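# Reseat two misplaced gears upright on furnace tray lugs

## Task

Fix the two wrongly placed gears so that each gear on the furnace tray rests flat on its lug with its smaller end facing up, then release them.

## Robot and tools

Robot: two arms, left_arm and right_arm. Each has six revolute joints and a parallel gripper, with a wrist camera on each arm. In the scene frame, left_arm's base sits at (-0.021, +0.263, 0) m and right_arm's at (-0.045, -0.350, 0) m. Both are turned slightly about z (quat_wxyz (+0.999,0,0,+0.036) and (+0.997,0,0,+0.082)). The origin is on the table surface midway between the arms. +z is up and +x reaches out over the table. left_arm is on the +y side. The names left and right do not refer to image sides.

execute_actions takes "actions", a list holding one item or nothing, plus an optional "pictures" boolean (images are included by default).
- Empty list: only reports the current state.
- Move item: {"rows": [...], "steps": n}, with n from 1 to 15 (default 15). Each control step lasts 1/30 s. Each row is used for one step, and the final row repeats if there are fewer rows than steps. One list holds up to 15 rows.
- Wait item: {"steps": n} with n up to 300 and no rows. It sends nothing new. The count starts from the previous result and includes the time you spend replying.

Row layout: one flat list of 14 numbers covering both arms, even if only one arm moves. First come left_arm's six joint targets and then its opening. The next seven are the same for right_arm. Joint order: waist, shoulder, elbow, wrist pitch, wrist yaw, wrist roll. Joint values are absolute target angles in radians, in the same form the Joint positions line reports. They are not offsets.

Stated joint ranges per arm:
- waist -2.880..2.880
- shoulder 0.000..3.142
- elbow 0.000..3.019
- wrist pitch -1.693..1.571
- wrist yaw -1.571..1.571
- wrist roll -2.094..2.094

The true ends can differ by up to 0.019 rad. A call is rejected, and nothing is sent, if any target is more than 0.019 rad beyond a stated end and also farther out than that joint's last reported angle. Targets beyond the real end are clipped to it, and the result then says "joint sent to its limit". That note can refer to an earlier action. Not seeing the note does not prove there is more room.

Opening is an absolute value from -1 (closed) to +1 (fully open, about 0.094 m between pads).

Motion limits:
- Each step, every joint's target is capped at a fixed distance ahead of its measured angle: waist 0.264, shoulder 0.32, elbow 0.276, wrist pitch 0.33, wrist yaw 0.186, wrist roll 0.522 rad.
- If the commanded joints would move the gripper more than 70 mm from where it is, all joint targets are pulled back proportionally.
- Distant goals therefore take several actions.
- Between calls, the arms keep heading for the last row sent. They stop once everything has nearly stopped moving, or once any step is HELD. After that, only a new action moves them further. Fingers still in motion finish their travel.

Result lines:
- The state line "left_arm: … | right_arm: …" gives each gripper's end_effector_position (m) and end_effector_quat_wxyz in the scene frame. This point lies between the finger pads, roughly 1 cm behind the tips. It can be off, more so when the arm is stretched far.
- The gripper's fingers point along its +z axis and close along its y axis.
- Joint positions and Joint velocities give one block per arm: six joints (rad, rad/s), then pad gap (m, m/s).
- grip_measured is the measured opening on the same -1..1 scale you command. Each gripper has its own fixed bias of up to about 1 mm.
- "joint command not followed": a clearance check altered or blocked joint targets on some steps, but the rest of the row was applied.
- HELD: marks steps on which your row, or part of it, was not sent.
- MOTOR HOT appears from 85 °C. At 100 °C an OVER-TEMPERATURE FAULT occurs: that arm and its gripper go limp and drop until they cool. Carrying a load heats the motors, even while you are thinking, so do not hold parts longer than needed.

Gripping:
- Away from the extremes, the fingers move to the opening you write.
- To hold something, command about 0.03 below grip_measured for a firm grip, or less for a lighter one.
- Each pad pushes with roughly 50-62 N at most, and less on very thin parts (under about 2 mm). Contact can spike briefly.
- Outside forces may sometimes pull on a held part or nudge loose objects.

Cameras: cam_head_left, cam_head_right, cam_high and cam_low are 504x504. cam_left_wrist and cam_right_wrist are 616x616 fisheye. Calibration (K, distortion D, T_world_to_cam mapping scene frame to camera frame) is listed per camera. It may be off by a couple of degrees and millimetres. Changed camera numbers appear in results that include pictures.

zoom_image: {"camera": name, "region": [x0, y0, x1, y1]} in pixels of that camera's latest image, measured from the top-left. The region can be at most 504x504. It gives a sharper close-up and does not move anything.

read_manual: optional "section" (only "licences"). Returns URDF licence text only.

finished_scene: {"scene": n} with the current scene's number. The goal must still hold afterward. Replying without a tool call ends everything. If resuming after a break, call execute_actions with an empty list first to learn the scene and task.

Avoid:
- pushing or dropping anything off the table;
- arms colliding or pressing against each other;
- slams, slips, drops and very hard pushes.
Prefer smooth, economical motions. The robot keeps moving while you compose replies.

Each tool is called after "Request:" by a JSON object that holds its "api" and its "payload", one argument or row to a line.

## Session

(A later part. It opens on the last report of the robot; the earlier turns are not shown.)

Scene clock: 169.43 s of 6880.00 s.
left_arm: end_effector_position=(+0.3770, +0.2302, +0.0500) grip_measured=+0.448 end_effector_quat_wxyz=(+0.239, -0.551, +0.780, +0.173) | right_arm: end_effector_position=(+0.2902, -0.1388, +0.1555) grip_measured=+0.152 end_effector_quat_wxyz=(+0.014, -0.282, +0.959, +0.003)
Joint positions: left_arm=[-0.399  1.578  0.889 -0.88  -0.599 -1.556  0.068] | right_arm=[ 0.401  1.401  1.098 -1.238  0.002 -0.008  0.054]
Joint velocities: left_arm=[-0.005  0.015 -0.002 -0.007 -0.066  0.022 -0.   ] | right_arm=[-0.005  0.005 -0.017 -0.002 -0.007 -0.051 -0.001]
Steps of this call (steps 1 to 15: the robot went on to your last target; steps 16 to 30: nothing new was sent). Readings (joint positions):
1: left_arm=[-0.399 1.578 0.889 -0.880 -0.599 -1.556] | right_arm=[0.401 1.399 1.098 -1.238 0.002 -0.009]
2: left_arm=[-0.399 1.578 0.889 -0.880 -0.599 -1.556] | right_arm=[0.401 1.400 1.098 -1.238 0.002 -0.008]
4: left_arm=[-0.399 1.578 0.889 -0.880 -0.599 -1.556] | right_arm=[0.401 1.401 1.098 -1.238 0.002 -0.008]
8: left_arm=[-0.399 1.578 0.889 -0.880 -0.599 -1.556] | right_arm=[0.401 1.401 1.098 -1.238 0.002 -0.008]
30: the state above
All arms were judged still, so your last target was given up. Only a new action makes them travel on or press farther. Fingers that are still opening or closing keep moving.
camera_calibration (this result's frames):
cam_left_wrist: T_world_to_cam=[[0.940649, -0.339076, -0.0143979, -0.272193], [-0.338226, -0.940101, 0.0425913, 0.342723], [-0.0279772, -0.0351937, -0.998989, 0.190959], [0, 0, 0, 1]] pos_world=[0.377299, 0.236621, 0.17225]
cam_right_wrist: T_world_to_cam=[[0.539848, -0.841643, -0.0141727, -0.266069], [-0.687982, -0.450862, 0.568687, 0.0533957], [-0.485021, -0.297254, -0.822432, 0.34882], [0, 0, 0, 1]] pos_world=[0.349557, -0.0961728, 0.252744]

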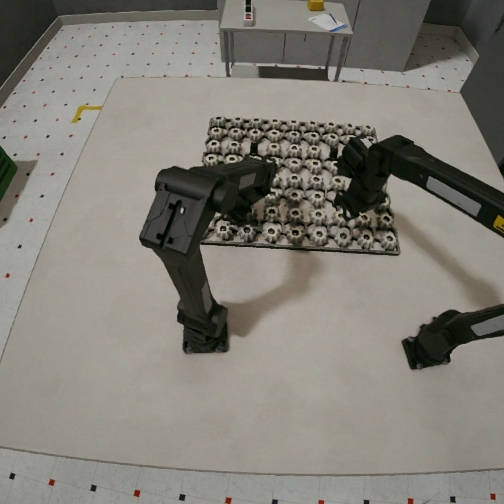

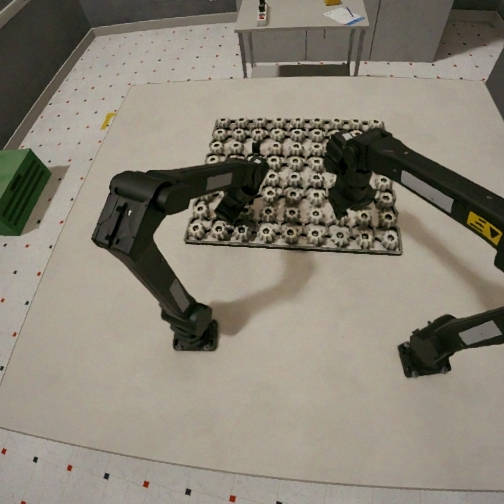

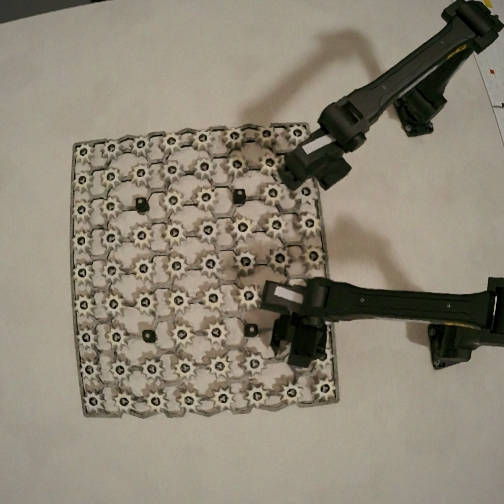

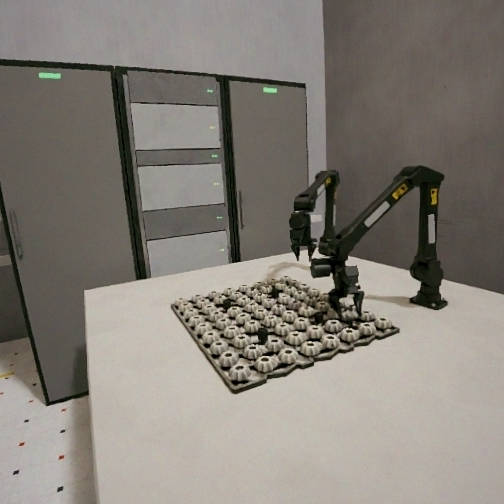

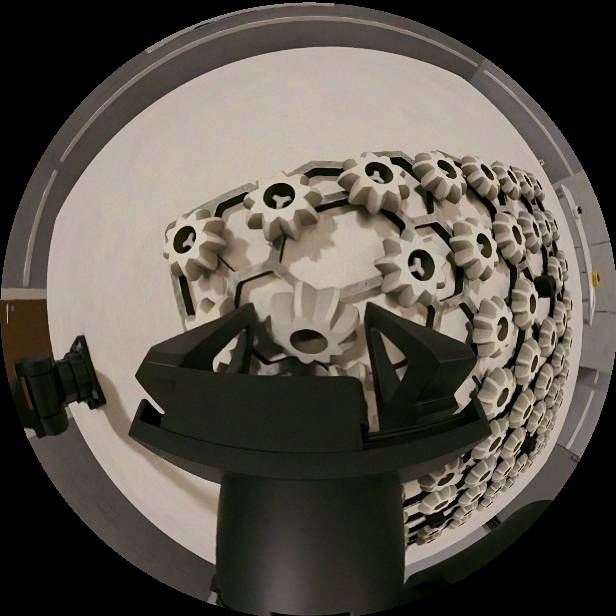

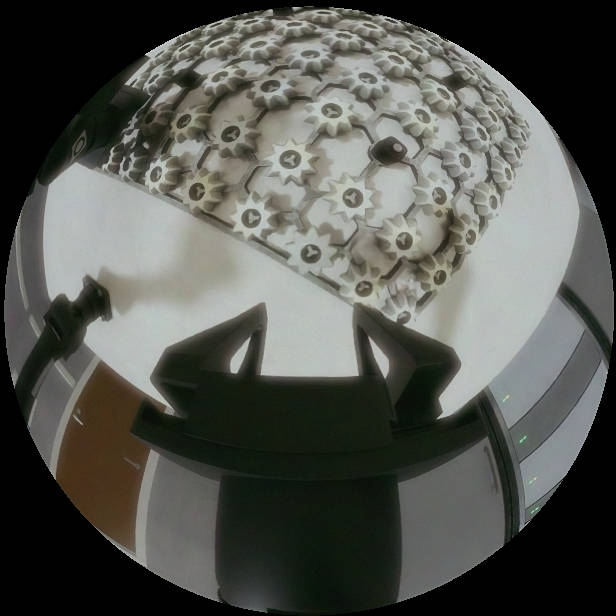

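Request:
{"api": "execute_actions", "payload": {
  "actions": [
    {"rows":[[-0.404,1.61,0.875,-0.84,-0.6,-1.57,0.45,0.403,1.50,0.96,-1.03,0,0,0.35]]}
  ],
  "pictures": false
}}

Request:
{"api": "execute_actions", "payload": {
  "actions": [
    {"rows":[[-0.404,1.61,0.875,-0.84,-0.6,-1.57,0.0,0.403,1.60,0.895,-0.862,0,0,0.35]]}
  ],
  "pictures": false
}}

Request:
{"api": "execute_actions", "payload": {
  "actions": [
    {"rows":[[-0.404,1.61,0.875,-0.84,-0.6,-1.57,0.0,0.403,1.60,0.895,-0.862,0,0,0.0]]}
  ],
  "pictures": false
}}

Request:
{"api": "execute_actions", "payload": {
  "actions": [
    {"steps":30}
  ]
}}

Scene clock: 183.73 s of 6880.00 s.
left_arm: end_effector_position=(+0.3795, +0.2293, +0.0434) grip_measured=+0.448 end_effector_quat_wxyz=(+0.242, -0.552, +0.780, +0.169) | right_arm: end_effector_position=(+0.2737, -0.1493, +0.0573) grip_measured=+0.348 end_effector_quat_wxyz=(-0.025, -0.283, +0.959, -0.008)
Joint positions: left_arm=[-0.399  1.592  0.884 -0.851 -0.599 -1.556  0.068] | right_arm=[ 0.401  1.52   0.94  -1.044  0.002 -0.009  0.063]
Joint velocities: left_arm=[ 0.005 -0.015  0.007  0.007  0.007 -0.11  -0.001] | right_arm=[-0.015 -0.112 -0.002  0.032 -0.007  0.037 -0.001]
Steps of this call (steps 1 to 90: nothing new was sent; then 10.80 s passed at rest; steps 91 to 105: all 15 steps of this action). Readings (joint positions):
91: left_arm=[-0.399 1.579 0.889 -0.875 -0.599 -1.556] | right_arm=[0.401 1.403 1.085 -1.210 0.002 -0.009]
92: left_arm=[-0.399 1.580 0.888 -0.865 -0.599 -1.556] | right_arm=[0.401 1.404 1.061 -1.153 0.002 -0.008]
94: left_arm=[-0.399 1.585 0.887 -0.855 -0.599 -1.556] | right_arm=[0.401 1.430 1.008 -1.079 0.002 -0.009]
98: left_arm=[-0.399 1.592 0.885 -0.851 -0.599 -1.556] | right_arm=[0.401 1.512 0.948 -1.051 0.002 -0.009]
105: the state above

Scene clock: 184.23 s of 6880.00 s.
left_arm: end_effector_position=(+0.3792, +0.2295, +0.0432) grip_measured=+0.169 end_effector_quat_wxyz=(+0.242, -0.553, +0.779, +0.169) | right_arm: end_effector_position=(+0.2892, -0.1388, +0.0204) grip_measured=+0.348 end_effector_quat_wxyz=(+0.007, -0.283, +0.959, -0.000)
Joint positions: left_arm=[-0.399  1.592  0.883 -0.85  -0.6   -1.556  0.055] | right_arm=[ 0.403  1.589  0.904 -0.872  0.004 -0.008  0.063]
Joint velocities: left_arm=[-0.005  0.005  0.007 -0.007  0.066 -0.007 -0.001] | right_arm=[ 0.005  0.005 -0.002  0.022  0.066  0.007 -0.001]
Steps of this call (steps 1 to 15: all 15 steps of this action). Readings (joint positions):
1: left_arm=[-0.399 1.592 0.884 -0.851 -0.599 -1.556] | right_arm=[0.401 1.520 0.933 -1.015 0.002 -0.008]
2: left_arm=[-0.399 1.592 0.883 -0.850 -0.600 -1.556] | right_arm=[0.401 1.524 0.924 -0.961 0.002 -0.009]
4: left_arm=[-0.399 1.592 0.883 -0.850 -0.600 -1.556] | right_arm=[0.401 1.553 0.913 -0.901 0.002 -0.009]
8: left_arm=[-0.399 1.592 0.883 -0.850 -0.600 -1.556] | right_arm=[0.403 1.589 0.905 -0.873 0.004 -0.008]
15: the state above

Scene clock: 184.73 s of 6880.00 s.
left_arm: end_effector_position=(+0.3792, +0.2295, +0.0432) grip_measured=+0.169 end_effector_quat_wxyz=(+0.242, -0.553, +0.779, +0.169) | right_arm: end_effector_position=(+0.2901, -0.1395, +0.0204) grip_measured=+0.217 end_effector_quat_wxyz=(+0.008, -0.282, +0.959, -0.001)
Joint positions: left_arm=[-0.399  1.592  0.883 -0.85  -0.6   -1.556  0.055] | right_arm=[ 0.401  1.589  0.904 -0.871  0.006 -0.007  0.057]
Joint velocities: left_arm=[-0.005 -0.005 -0.007  0.007 -0.037  0.007 -0.001] | right_arm=[-0.024  0.005 -0.002  0.002  0.037  0.007 -0.001]
Steps of this call (steps 1 to 15: all 15 steps of this action). Readings (joint positions):
1: left_arm=[-0.399 1.592 0.883 -0.850 -0.600 -1.556] | right_arm=[0.403 1.589 0.904 -0.872 0.009 -0.008]
2: left_arm=[-0.399 1.592 0.883 -0.850 -0.600 -1.556] | right_arm=[0.401 1.589 0.904 -0.872 0.006 -0.007]
4: left_arm=[-0.399 1.592 0.883 -0.850 -0.600 -1.556] | right_arm=[0.401 1.589 0.904 -0.871 0.006 -0.007]
8: left_arm=[-0.399 1.592 0.883 -0.850 -0.600 -1.556] | right_arm=[0.401 1.589 0.904 -0.871 0.006 -0.007]
15: the state above

Scene clock: 185.73 s of 6880.00 s.
left_arm: end_effector_position=(+0.3792, +0.2295, +0.0432) grip_measured=+0.169 end_effector_quat_wxyz=(+0.242, -0.553, +0.779, +0.169) | right_arm: end_effector_position=(+0.2901, -0.1395, +0.0204) grip_measured=+0.217 end_effector_quat_wxyz=(+0.008, -0.282, +0.959, -0.001)
Joint positions: left_arm=[-0.399  1.592  0.883 -0.85  -0.6   -1.556  0.055] | right_arm=[ 0.401  1.589  0.904 -0.871  0.006 -0.007  0.057]
Joint velocities: left_arm=[ 0.005 -0.015 -0.002  0.012  0.066  0.007 -0.001] | right_arm=[ 0.005 -0.005 -0.007  0.007  0.007  0.007  0.001]
Steps of this call (steps 1 to 15: the robot went on to your last target; steps 16 to 30: nothing new was sent). Readings (joint positions):
1: left_arm=[-0.399 1.592 0.883 -0.850 -0.600 -1.556] | right_arm=[0.401 1.589 0.904 -0.871 0.006 -0.007]
2: left_arm=[-0.399 1.592 0.883 -0.850 -0.600 -1.556] | right_arm=[0.401 1.589 0.904 -0.871 0.006 -0.007]
4: left_arm=[-0.399 1.592 0.883 -0.850 -0.600 -1.556] | right_arm=[0.401 1.589 0.904 -0.871 0.006 -0.007]
8: left_arm=[-0.399 1.592 0.883 -0.850 -0.600 -1.556] | right_arm=[0.401 1.589 0.904 -0.871 0.006 -0.007]
30: the state above
All arms were judged still, so your last target was given up. Only a new action makes them travel on or press farther. Fingers that are still opening or closing keep moving.
camera_calibration (this result's frames):
cam_left_wrist: T_world_to_cam=[[0.940957, -0.338502, -0.00406587, -0.275342], [-0.338052, -0.940206, 0.0416397, 0.343166], [-0.0179179, -0.0378066, -0.999124, 0.180964], [0, 0, 0, 1]] pos_world=[0.378335, 0.236285, 0.165397]
cam_right_wrist: T_world_to_cam=[[0.538694, -0.842432, -0.010837, -0.268413], [-0.682727, -0.444035, 0.580273, 0.128977], [-0.493653, -0.305191, -0.81435, 0.238719], [0, 0, 0, 1]] pos_world=[0.350493, -0.0959946, 0.116649]

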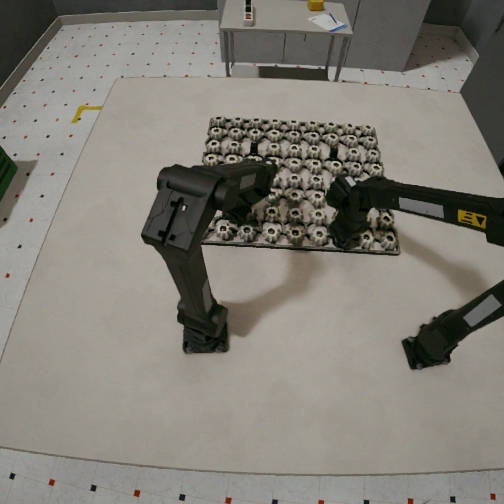

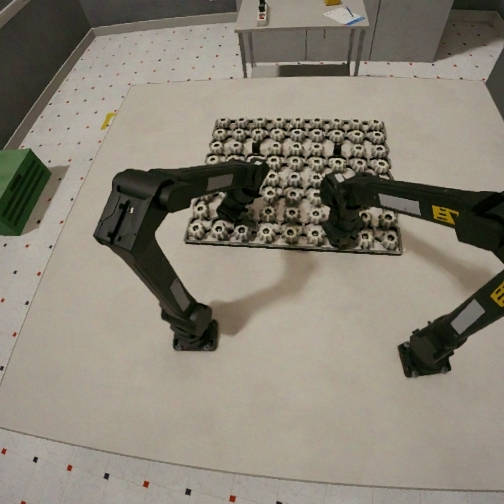

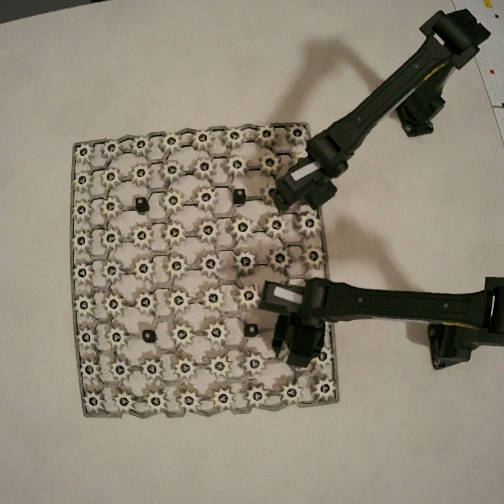

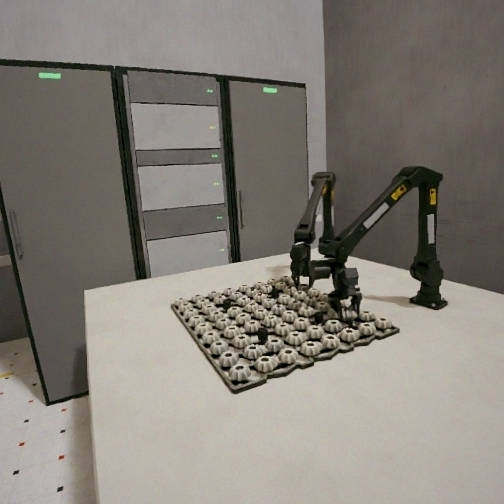

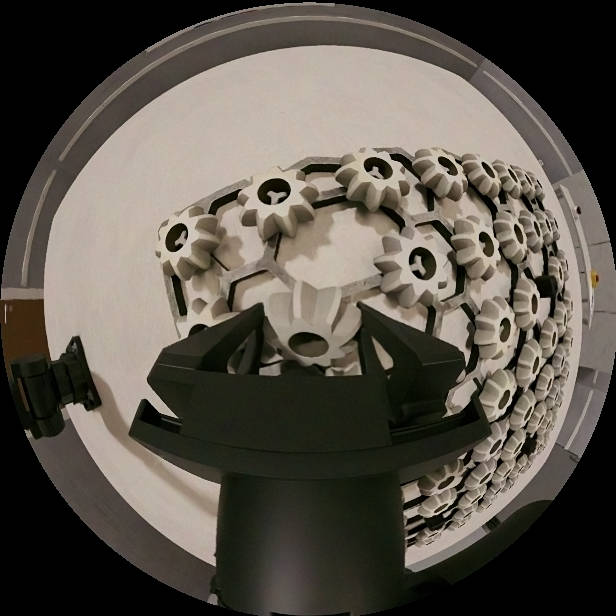

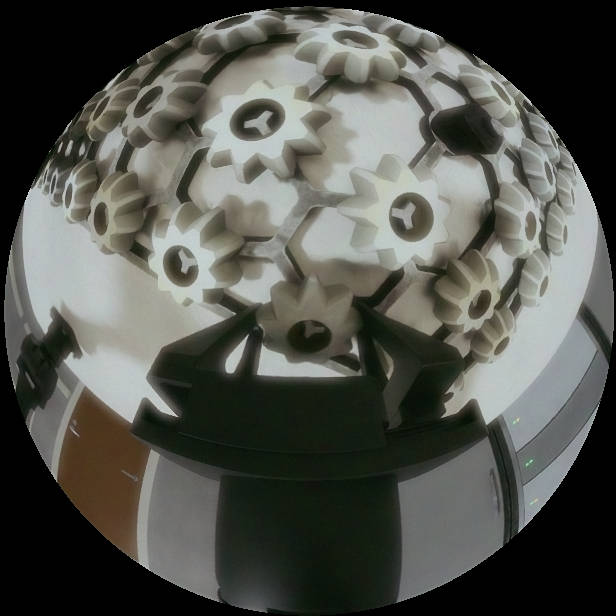

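Request:
{"api": "execute_actions", "payload": {
  "actions": [
    {"rows":[[-0.404,1.46,0.96,-1.05,-0.6,-1.57,0.0,0.403,1.50,1.0,-1.04,0,0,0.0]]}
  ],
  "pictures": false
}}

Request:
{"api": "execute_actions", "payload": {
  "actions": [
    {"rows":[[0.027,1.485,0.995,-1.056,0.35,-1.57,0.0,0.403,1.41,1.13,-1.25,0,0,0.0]]}
  ],
  "pictures": false
}}

Request:
{"api": "execute_actions", "payload": {
  "actions": [
    {"steps":40}
  ]
}}

Scene clock: 211.23 s of 6880.00 s.
left_arm: end_effector_position=(+0.3569, +0.2360, +0.0970) grip_measured=+0.169 end_effector_quat_wxyz=(+0.229, -0.549, +0.783, +0.182) | right_arm: end_effector_position=(+0.2812, -0.1447, +0.0650) grip_measured=+0.217 end_effector_quat_wxyz=(-0.007, -0.282, +0.959, -0.003)
Joint positions: left_arm=[-0.4    1.46   0.906 -1.042 -0.594 -1.558  0.055] | right_arm=[ 0.401  1.507  0.95  -1.029  0.002 -0.007  0.057]
Joint velocities: left_arm=[-0.015 -0.015 -0.002  0.007 -0.037  0.037 -0.   ] | right_arm=[ 0.015 -0.015 -0.012 -0.017  0.139 -0.022 -0.   ]
Steps of this call (steps 1 to 90: nothing new was sent; then 22.00 s passed at rest; steps 91 to 105: all 15 steps of this action). Readings (joint positions):
91: left_arm=[-0.399 1.587 0.889 -0.878 -0.596 -1.557] | right_arm=[0.401 1.585 0.911 -0.895 0.006 -0.007]
92: left_arm=[-0.400 1.578 0.893 -0.934 -0.593 -1.557] | right_arm=[0.401 1.583 0.925 -0.930 0.005 -0.007]
94: left_arm=[-0.400 1.538 0.894 -1.006 -0.593 -1.558] | right_arm=[0.401 1.563 0.946 -0.986 0.002 -0.007]
98: left_arm=[-0.400 1.469 0.899 -1.039 -0.593 -1.558] | right_arm=[0.401 1.514 0.950 -1.025 0.002 -0.007]
105: the state above

Scene clock: 211.73 s of 6880.00 s.
left_arm: end_effector_position=(+0.3576, +0.2501, +0.0752) grip_measured=+0.170 end_effector_quat_wxyz=(+0.125, +0.735, -0.656, +0.117) | right_arm: end_effector_position=(+0.2856, -0.1419, +0.1437) grip_measured=+0.217 end_effector_quat_wxyz=(-0.000, -0.282, +0.959, -0.001)
Joint positions: left_arm=[ 0.047  1.49   0.931 -1.046  0.343 -1.558  0.055] | right_arm=[ 0.401  1.416  1.081 -1.237  0.002 -0.007  0.057]
Joint velocities: left_arm=[-0.366 -0.005  0.002 -0.002 -0.007 -0.051 -0.   ] | right_arm=[-0.005  0.015 -0.002 -0.046 -0.051 -0.037  0.001]
Steps of this call (steps 1 to 15: all 15 steps of this action). Readings (joint positions):
1: left_arm=[-0.383 1.461 0.909 -1.043 -0.526 -1.558] | right_arm=[0.401 1.506 0.957 -1.053 0.002 -0.007]
2: left_arm=[-0.350 1.462 0.913 -1.043 -0.431 -1.558] | right_arm=[0.401 1.506 0.969 -1.100 0.002 -0.007]
4: left_arm=[-0.242 1.469 0.919 -1.044 -0.264 -1.558] | right_arm=[0.401 1.492 0.994 -1.171 0.002 -0.007]
8: left_arm=[0.017 1.487 0.929 -1.044 0.104 -1.558] | right_arm=[0.401 1.450 1.046 -1.230 0.002 -0.007]
15: the state above

Scene clock: 213.07 s of 6880.00 s.
left_arm: end_effector_position=(+0.3570, +0.2402, +0.0753) grip_measured=+0.169 end_effector_quat_wxyz=(+0.128, +0.726, -0.665, +0.116) | right_arm: end_effector_position=(+0.2851, -0.1422, +0.1431) grip_measured=+0.217 end_effector_quat_wxyz=(-0.002, -0.282, +0.959, -0.002)
Joint positions: left_arm=[ 0.022  1.49   0.931 -1.047  0.346 -1.558  0.055] | right_arm=[ 0.401  1.417  1.081 -1.239  0.002 -0.007  0.057]
Joint velocities: left_arm=[-0.005 -0.005 -0.012 -0.012 -0.022 -0.066 -0.001] | right_arm=[-0.005  0.015 -0.012 -0.002  0.007  0.051 -0.   ]
Steps of this call (steps 1 to 30: the robot went on to your last target; steps 31 to 40: nothing new was sent). Readings (joint positions):
1: left_arm=[0.036 1.490 0.931 -1.046 0.345 -1.558] | right_arm=[0.401 1.417 1.081 -1.238 0.002 -0.007]
2: left_arm=[0.028 1.490 0.931 -1.047 0.346 -1.558] | right_arm=[0.401 1.417 1.081 -1.239 0.002 -0.007]
4: left_arm=[0.022 1.490 0.931 -1.047 0.346 -1.558] | right_arm=[0.401 1.417 1.081 -1.239 0.002 -0.007]
8: left_arm=[0.022 1.490 0.931 -1.047 0.346 -1.558] | right_arm=[0.401 1.417 1.081 -1.239 0.002 -0.007]
40: the state above
All arms were judged still, so your last target was given up. Only a new action makes them travel on or press farther. Fingers that are still opening or closing keep moving.
camera_calibration (this result's frames):
cam_left_wrist: T_world_to_cam=[[0.996961, 0.0719733, -0.0298062, -0.367323], [0.0644269, -0.546694, 0.83485, 0.0464129], [0.043792, -0.834234, -0.54967, 0.348552], [0, 0, 0, 1]] pos_world=[0.347953, 0.342585, 0.141892]
cam_right_wrist: T_world_to_cam=[[0.538149, -0.842728, -0.0143557, -0.266001], [-0.671755, -0.439131, 0.596581, 0.0484089], [-0.50906, -0.311406, -0.802424, 0.337119], [0, 0, 0, 1]] pos_world=[0.347281, -0.0979276, 0.237814]

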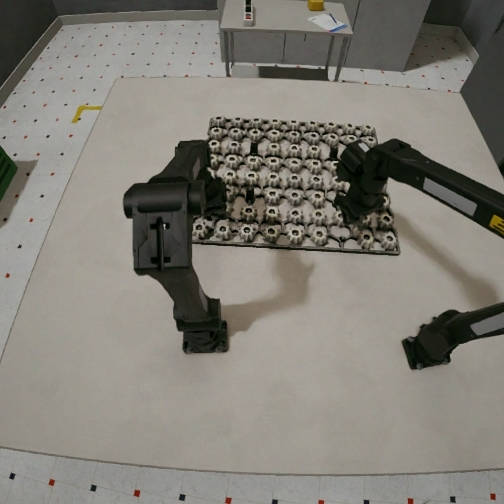

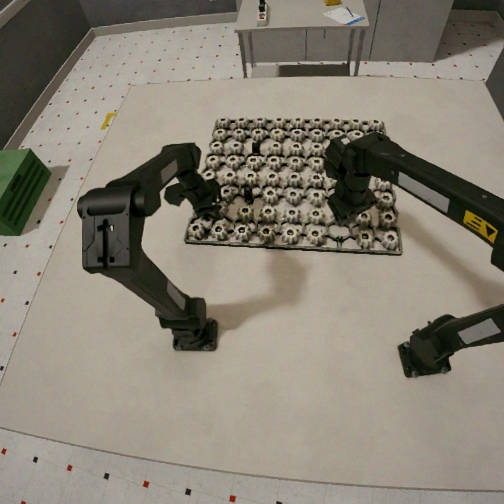

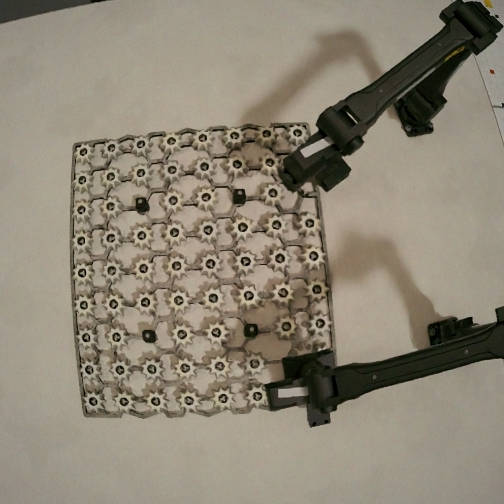

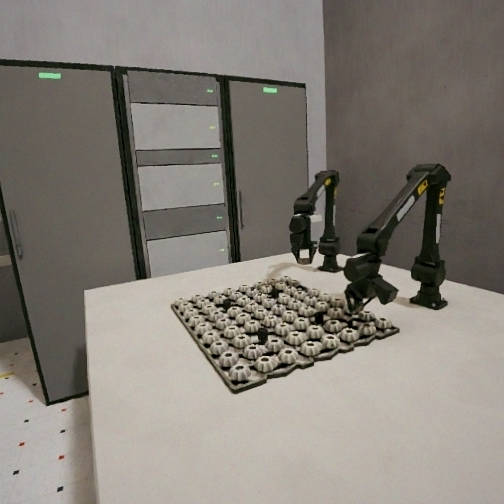

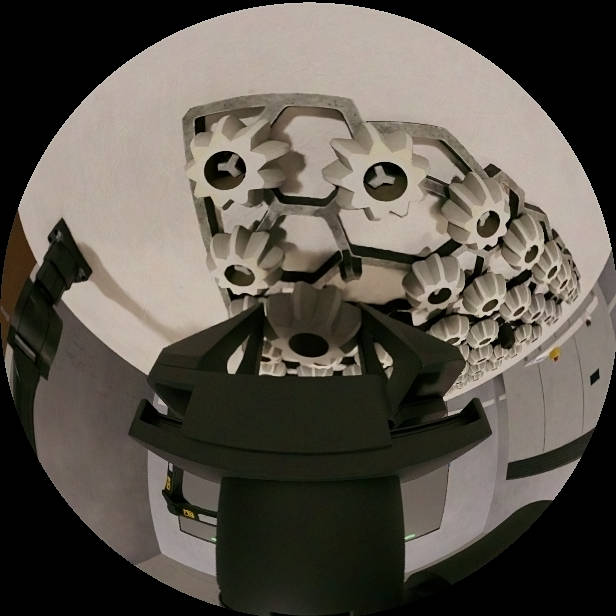

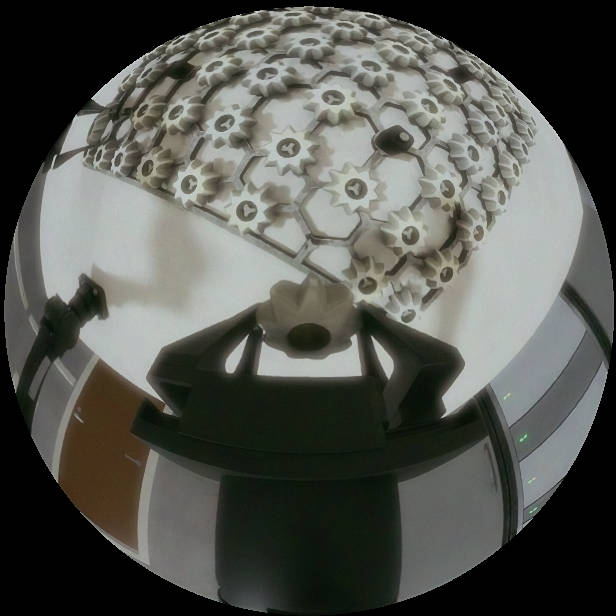

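Request:
{"api": "execute_actions", "payload": {
  "actions": [
    {"rows":[[0.015,1.536,1.02,-0.995,0.35,-1.57,0.0,0.403,1.41,1.13,-1.25,0,0,0.0]]}
  ],
  "pictures": false
}}

Request:
{"api": "execute_actions", "payload": {
  "actions": [
    {"steps":20}
  ]
}}

Scene clock: 236.57 s of 6880.00 s.
left_arm: end_effector_position=(+0.3767, +0.2421, +0.0664) grip_measured=+0.169 end_effector_quat_wxyz=(+0.119, +0.725, -0.667, +0.125) | right_arm: end_effector_position=(+0.2851, -0.1422, +0.1431) grip_measured=+0.217 end_effector_quat_wxyz=(-0.002, -0.282, +0.959, -0.002)
Joint positions: left_arm=[ 0.022  1.537  0.958 -1.001  0.346 -1.558  0.055] | right_arm=[ 0.401  1.417  1.081 -1.239  0.002 -0.007  0.057]
Joint velocities: left_arm=[0.015 0.015 0.002 0.012 0.007 0.007 0.001] | right_arm=[-0.015 -0.005 -0.012 -0.002 -0.051 -0.037 -0.001]
Steps of this call (steps 1 to 90: nothing new was sent; then 20.00 s passed at rest; steps 91 to 105: all 15 steps of this action). Readings (joint positions):
91: left_arm=[0.022 1.492 0.932 -1.042 0.346 -1.558] | right_arm=[0.401 1.417 1.081 -1.239 0.002 -0.007]
92: left_arm=[0.022 1.498 0.935 -1.032 0.346 -1.558] | right_arm=[0.401 1.417 1.081 -1.239 0.002 -0.007]
94: left_arm=[0.022 1.516 0.947 -1.014 0.346 -1.558] | right_arm=[0.401 1.417 1.081 -1.239 0.002 -0.007]
98: left_arm=[0.022 1.537 0.957 -1.001 0.346 -1.558] | right_arm=[0.401 1.417 1.081 -1.239 0.002 -0.007]
105: the state above

Scene clock: 237.23 s of 6880.00 s.
left_arm: end_effector_position=(+0.3767, +0.2421, +0.0664) grip_measured=+0.169 end_effector_quat_wxyz=(+0.119, +0.725, -0.667, +0.125) | right_arm: end_effector_position=(+0.2850, -0.1421, +0.1431) grip_measured=+0.217 end_effector_quat_wxyz=(-0.002, -0.282, +0.959, -0.002)
Joint positions: left_arm=[ 0.022  1.537  0.958 -1.001  0.346 -1.558  0.055] | right_arm=[ 0.401  1.417  1.081 -1.239  0.002 -0.007  0.057]
Joint velocities: left_arm=[-0.005 -0.005 -0.002 -0.002  0.022 -0.022  0.   ] | right_arm=[-0.005 -0.005  0.002 -0.002  0.066 -0.007 -0.   ]
Steps of this call (steps 1 to 15: the robot went on to your last target; steps 16 to 20: nothing new was sent). Readings (joint positions):
1: left_arm=[0.022 1.537 0.958 -1.001 0.346 -1.558] | right_arm=[0.401 1.417 1.081 -1.239 0.002 -0.007]
2: left_arm=[0.022 1.537 0.958 -1.001 0.346 -1.558] | right_arm=[0.401 1.417 1.081 -1.239 0.002 -0.007]
4: left_arm=[0.022 1.537 0.958 -1.001 0.346 -1.558] | right_arm=[0.401 1.417 1.081 -1.239 0.002 -0.007]
8: left_arm=[0.022 1.537 0.958 -1.001 0.346 -1.558] | right_arm=[0.401 1.417 1.081 -1.239 0.002 -0.007]
20: the state above
All arms were judged still, so your last target was given up. Only a new action makes them travel on or press farther. Fingers that are still opening or closing keep moving.
camera_calibration (this result's frames):
cam_left_wrist: T_world_to_cam=[[0.997394, 0.0720146, -0.00425851, -0.389291], [0.0431837, -0.548719, 0.834891, 0.0621398], [0.0577876, -0.8329, -0.550399, 0.338787], [0, 0, 0, 1]] pos_world=[0.366015, 0.344307, 0.13293]
cam_right_wrist: T_world_to_cam=[[0.53847, -0.842522, -0.0143557, -0.265915], [-0.671587, -0.439388, 0.596581, 0.0483268], [-0.508941, -0.3116, -0.802424, 0.337057], [0, 0, 0, 1]] pos_world=[0.347185, -0.0977779, 0.237814]

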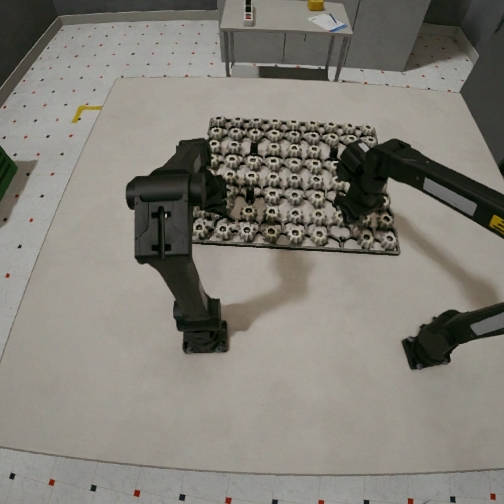

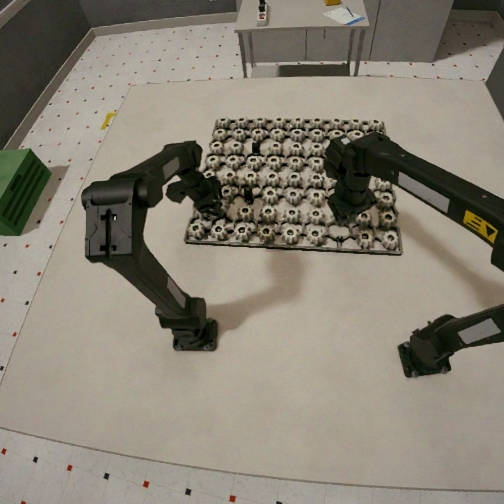

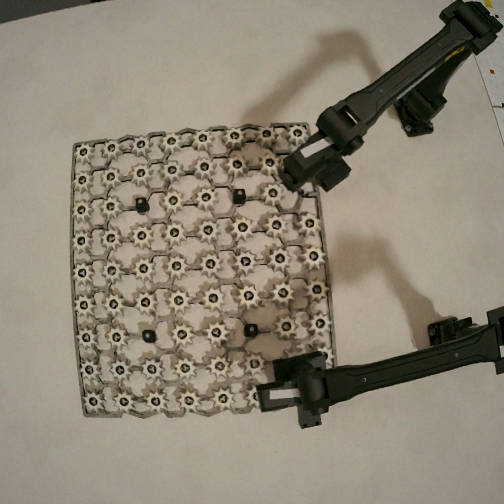

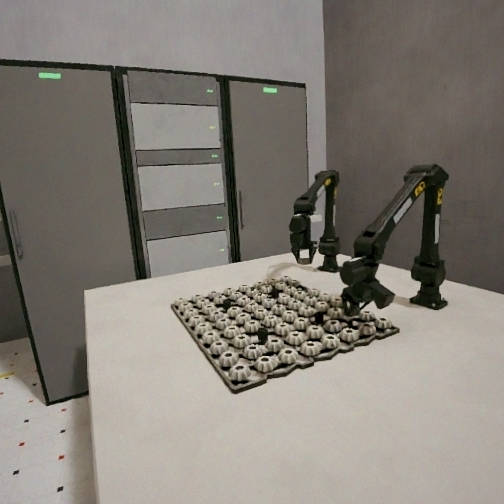

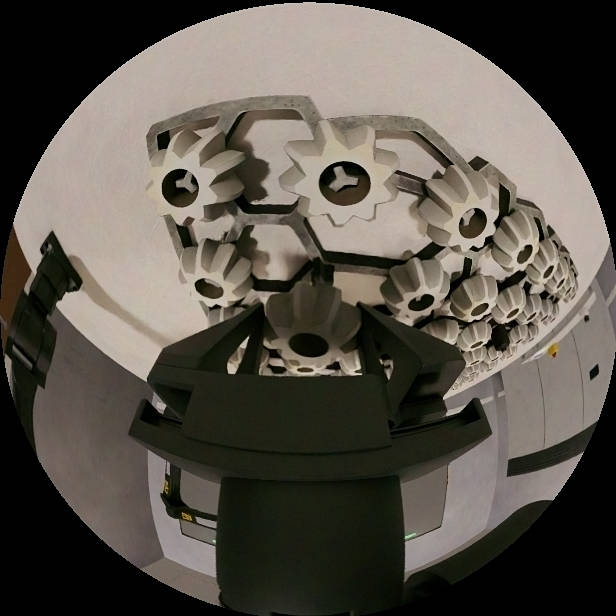

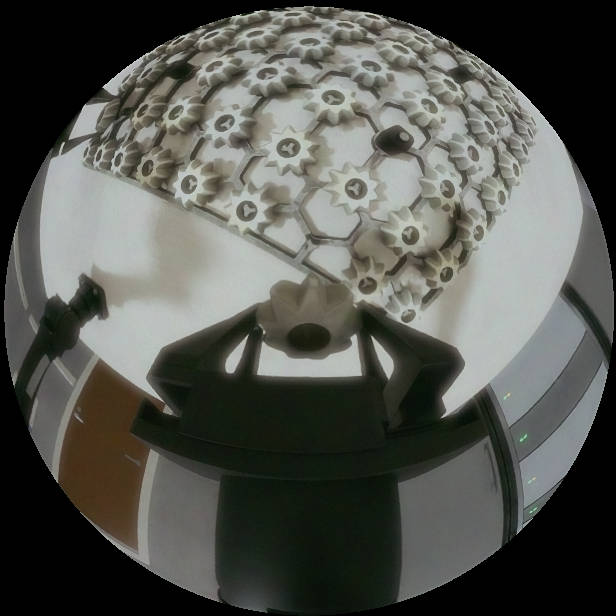

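Request:
{"api": "execute_actions", "payload": {
  "actions": [
    {"rows":[[0.022,1.56,1.0,-0.968,0.35,-1.57,0.0,0.403,1.41,1.13,-1.25,0,0,0.0]]}
  ],
  "pictures": false
}}

Request:
{"api": "execute_actions", "payload": {
  "actions": [
    {"rows":[[0.022,1.593,0.945,-0.91,0.35,-1.57,0.0,0.403,1.41,1.13,-1.25,0,0,0.0]]}
  ]
}}

Scene clock: 249.23 s of 6880.00 s.
left_arm: end_effector_position=(+0.3809, +0.2425, +0.0590) grip_measured=+0.169 end_effector_quat_wxyz=(+0.117, +0.725, -0.667, +0.126) | right_arm: end_effector_position=(+0.2850, -0.1421, +0.1431) grip_measured=+0.217 end_effector_quat_wxyz=(-0.002, -0.282, +0.959, -0.002)
Joint positions: left_arm=[ 0.022  1.557  0.958 -0.978  0.346 -1.558  0.055] | right_arm=[ 0.401  1.417  1.081 -1.239  0.002 -0.007  0.057]
Joint velocities: left_arm=[ 0.005 -0.005  0.012  0.017 -0.051 -0.051 -0.   ] | right_arm=[ 0.005  0.005  0.017 -0.002 -0.022  0.037  0.001]
Steps of this call (steps 1 to 90: nothing new was sent; then 8.50 s passed at rest; steps 91 to 105: all 15 steps of this action). Readings (joint positions):
91: left_arm=[0.022 1.539 0.958 -0.998 0.346 -1.558] | right_arm=[0.401 1.417 1.081 -1.239 0.002 -0.007]
92: left_arm=[0.022 1.540 0.958 -0.992 0.346 -1.558] | right_arm=[0.401 1.417 1.081 -1.239 0.002 -0.007]
94: left_arm=[0.022 1.546 0.958 -0.981 0.346 -1.558] | right_arm=[0.401 1.417 1.081 -1.239 0.002 -0.007]
98: left_arm=[0.022 1.556 0.958 -0.978 0.346 -1.558] | right_arm=[0.401 1.417 1.081 -1.239 0.002 -0.007]
105: the state above

Scene clock: 249.73 s of 6880.00 s.
left_arm: end_effector_position=(+0.3883, +0.2421, +0.0505) grip_measured=+0.170 end_effector_quat_wxyz=(+0.110, +0.723, -0.668, +0.137) | right_arm: end_effector_position=(+0.2851, -0.1422, +0.1431) grip_measured=+0.217 end_effector_quat_wxyz=(-0.002, -0.282, +0.959, -0.002)
Joint positions: left_arm=[ 0.022  1.575  0.951 -0.928  0.353 -1.558  0.055] | right_arm=[ 0.401  1.417  1.081 -1.239  0.002 -0.007  0.057]
Joint velocities: left_arm=[-0.005 -0.005  0.002  0.007 -0.022 -0.022 -0.   ] | right_arm=[-0.005 -0.024 -0.017  0.002 -0.022  0.007 -0.001]
Steps of this call (steps 1 to 15: all 15 steps of this action). Readings (joint positions):
1: left_arm=[0.022 1.558 0.956 -0.968 0.346 -1.558] | right_arm=[0.401 1.417 1.081 -1.239 0.002 -0.007]
2: left_arm=[0.022 1.561 0.953 -0.951 0.346 -1.558] | right_arm=[0.401 1.417 1.081 -1.239 0.002 -0.007]
4: left_arm=[0.022 1.573 0.951 -0.929 0.347 -1.558] | right_arm=[0.401 1.417 1.081 -1.239 0.002 -0.007]
8: left_arm=[0.022 1.575 0.951 -0.928 0.353 -1.558] | right_arm=[0.401 1.417 1.081 -1.239 0.002 -0.007]
15: the state above
camera_calibration (this result's frames):
cam_left_wrist: T_world_to_cam=[[0.997079, 0.0723825, 0.024368, -0.402296], [0.0191005, -0.54525, 0.838056, 0.0832304], [0.0739473, -0.835143, -0.54504, 0.323375], [0, 0, 0, 1]] pos_world=[0.375618, 0.344564, 0.116303]
cam_right_wrist: T_world_to_cam=[[0.538149, -0.842728, -0.0143557, -0.266001], [-0.671755, -0.439131, 0.596581, 0.0484089], [-0.50906, -0.311406, -0.802424, 0.337119], [0, 0, 0, 1]] pos_world=[0.347281, -0.0979276, 0.237814]

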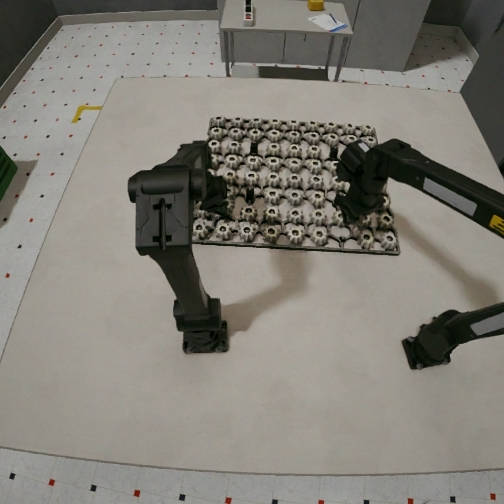

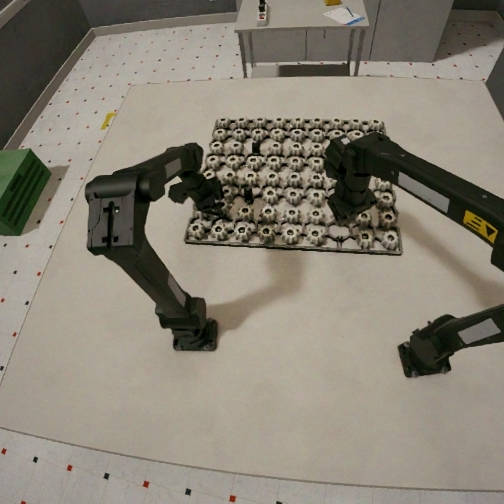

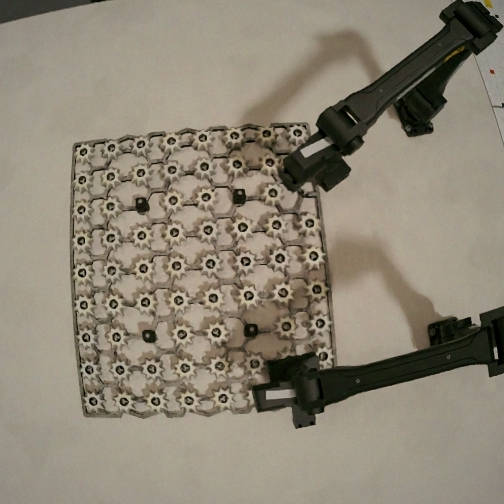

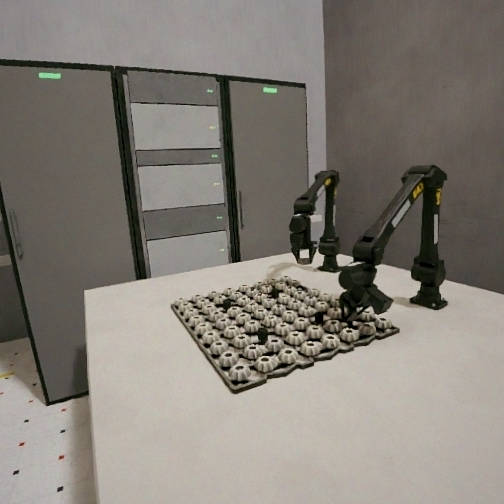

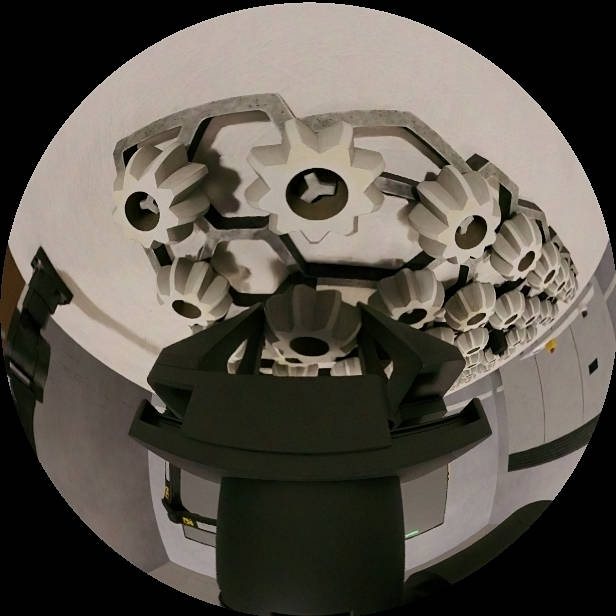

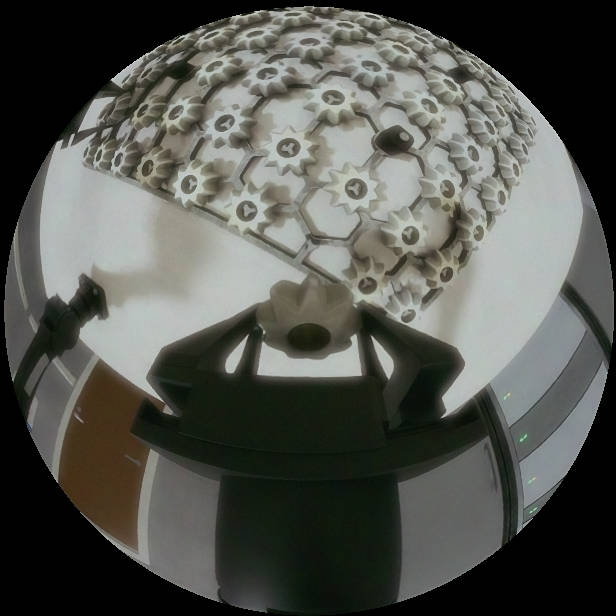

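Request:
{"api": "execute_actions", "payload": {
  "actions": [
    {"rows":[[0.055,1.565,0.96,-0.955,0.35,-1.57,0.0,0.403,1.41,1.13,-1.25,0,0,0.0]]}
  ],
  "pictures": false
}}

Request:
{"api": "execute_actions", "payload": {
  "actions": [
    {"rows":[[0.05,1.60,0.935,-0.925,0.35,-1.57,0.0,0.403,1.41,1.13,-1.25,0,0,0.0]]}
  ]
}}

Scene clock: 258.97 s of 6880.00 s.
left_arm: end_effector_position=(+0.3842, +0.2547, +0.0503) grip_measured=+0.170 end_effector_quat_wxyz=(+0.113, +0.734, -0.656, +0.130) | right_arm: end_effector_position=(+0.2850, -0.1421, +0.1431) grip_measured=+0.217 end_effector_quat_wxyz=(-0.002, -0.282, +0.959, -0.002)
Joint positions: left_arm=[ 0.052  1.575  0.951 -0.947  0.347 -1.558  0.055] | right_arm=[ 0.401  1.417  1.081 -1.239  0.002 -0.007  0.057]
Joint velocities: left_arm=[-0.015  0.015 -0.002 -0.007  0.022 -0.066 -0.   ] | right_arm=[-0.015 -0.015 -0.002 -0.017 -0.037  0.037  0.001]
Steps of this call (steps 1 to 15: the robot went on to your last target; steps 16 to 90: nothing new was sent; then 5.73 s passed at rest; steps 91 to 105: all 15 steps of this action). Readings (joint positions):
91: left_arm=[0.024 1.575 0.951 -0.931 0.353 -1.558] | right_arm=[0.401 1.417 1.081 -1.239 0.002 -0.007]
92: left_arm=[0.026 1.575 0.951 -0.934 0.352 -1.558] | right_arm=[0.401 1.417 1.081 -1.239 0.002 -0.007]
94: left_arm=[0.036 1.575 0.951 -0.944 0.349 -1.558] | right_arm=[0.401 1.417 1.081 -1.239 0.002 -0.007]
98: left_arm=[0.051 1.575 0.951 -0.947 0.347 -1.558] | right_arm=[0.401 1.417 1.081 -1.239 0.002 -0.007]
105: the state above

Scene clock: 259.47 s of 6880.00 s.
left_arm: end_effector_position=(+0.3837, +0.2547, +0.0477) grip_measured=+0.170 end_effector_quat_wxyz=(+0.113, +0.734, -0.656, +0.130) | right_arm: end_effector_position=(+0.2851, -0.1422, +0.1431) grip_measured=+0.217 end_effector_quat_wxyz=(-0.002, -0.282, +0.959, -0.002)
Joint positions: left_arm=[ 0.052  1.578  0.947 -0.939  0.348 -1.558  0.055] | right_arm=[ 0.401  1.417  1.081 -1.239  0.002 -0.007  0.057]
Joint velocities: left_arm=[-0.015 -0.005 -0.007  0.002  0.051 -0.11   0.   ] | right_arm=[-0.015  0.005 -0.012 -0.007  0.007  0.037  0.   ]
Steps of this call (steps 1 to 15: all 15 steps of this action). Readings (joint positions):
1: left_arm=[0.052 1.576 0.949 -0.945 0.347 -1.558] | right_arm=[0.401 1.417 1.081 -1.239 0.002 -0.007]
2: left_arm=[0.052 1.577 0.947 -0.940 0.347 -1.558] | right_arm=[0.401 1.417 1.081 -1.239 0.002 -0.007]
4: left_arm=[0.052 1.578 0.947 -0.939 0.348 -1.558] | right_arm=[0.401 1.417 1.081 -1.239 0.002 -0.007]
8: left_arm=[0.052 1.578 0.947 -0.939 0.348 -1.558] | right_arm=[0.401 1.417 1.081 -1.239 0.002 -0.007]
15: the state above
camera_calibration (this result's frames):
cam_left_wrist: T_world_to_cam=[[0.994728, 0.1024, 0.00556233, -0.404365], [0.0516273, -0.546906, 0.835601, 0.0805707], [0.0886074, -0.830908, -0.549309, 0.326211], [0, 0, 0, 1]] pos_world=[0.369169, 0.356523, 0.114115]
cam_right_wrist: T_world_to_cam=[[0.538149, -0.842728, -0.0143557, -0.266001], [-0.671755, -0.439131, 0.596581, 0.0484089], [-0.50906, -0.311406, -0.802424, 0.337119], [0, 0, 0, 1]] pos_world=[0.347281, -0.0979276, 0.237814]

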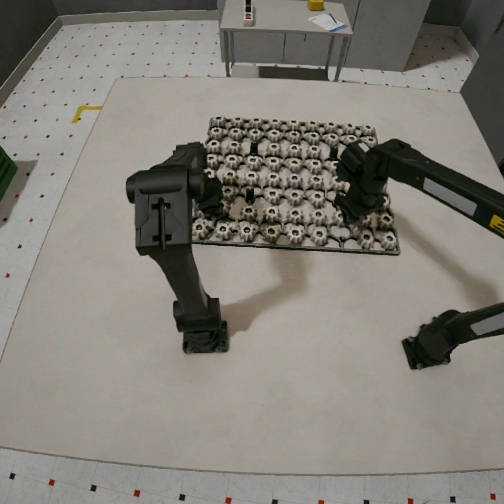

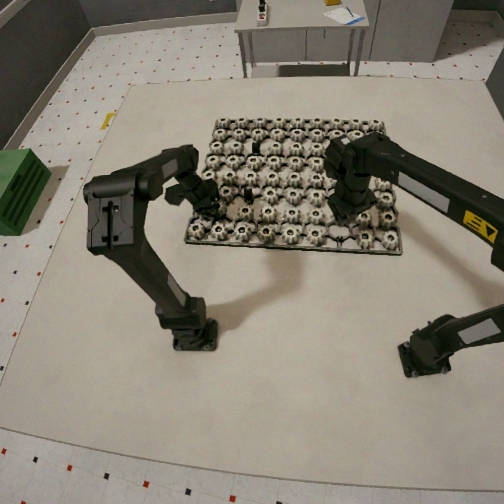

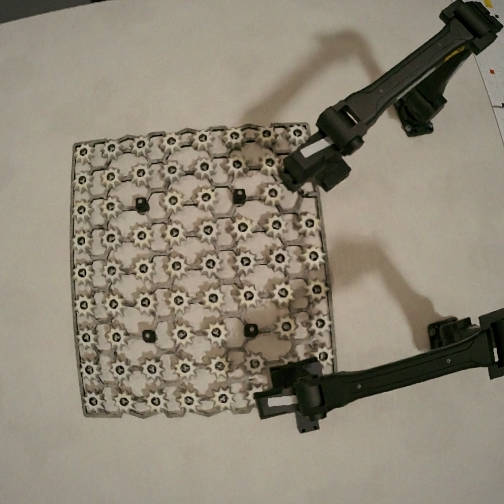

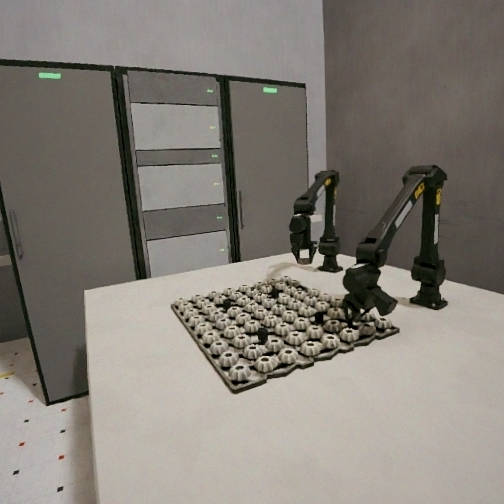

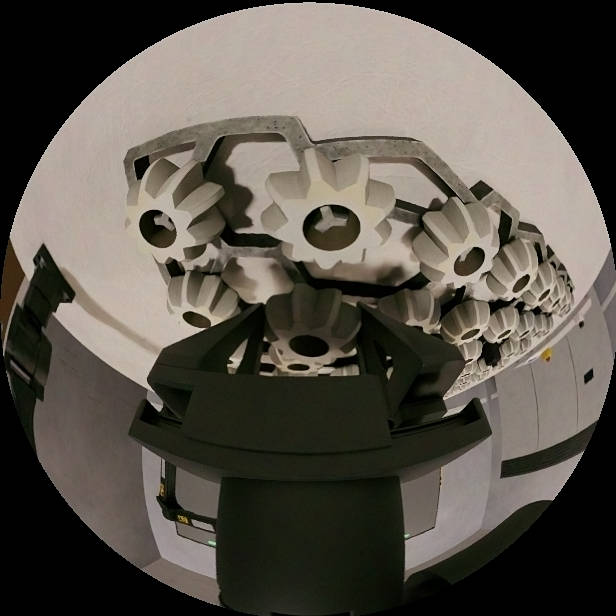

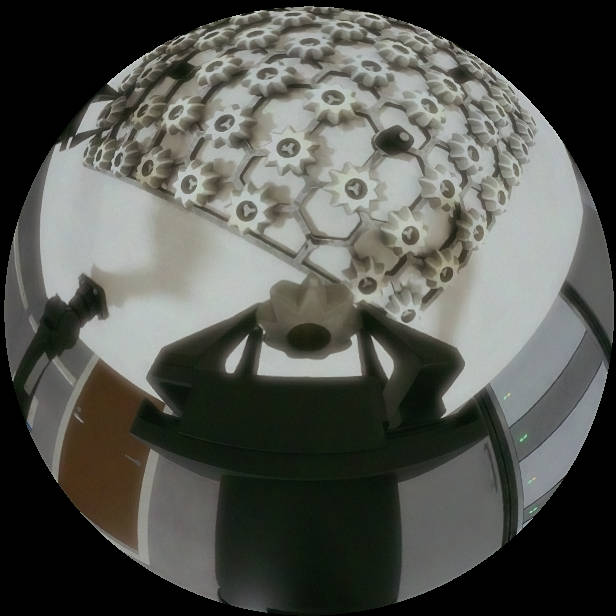

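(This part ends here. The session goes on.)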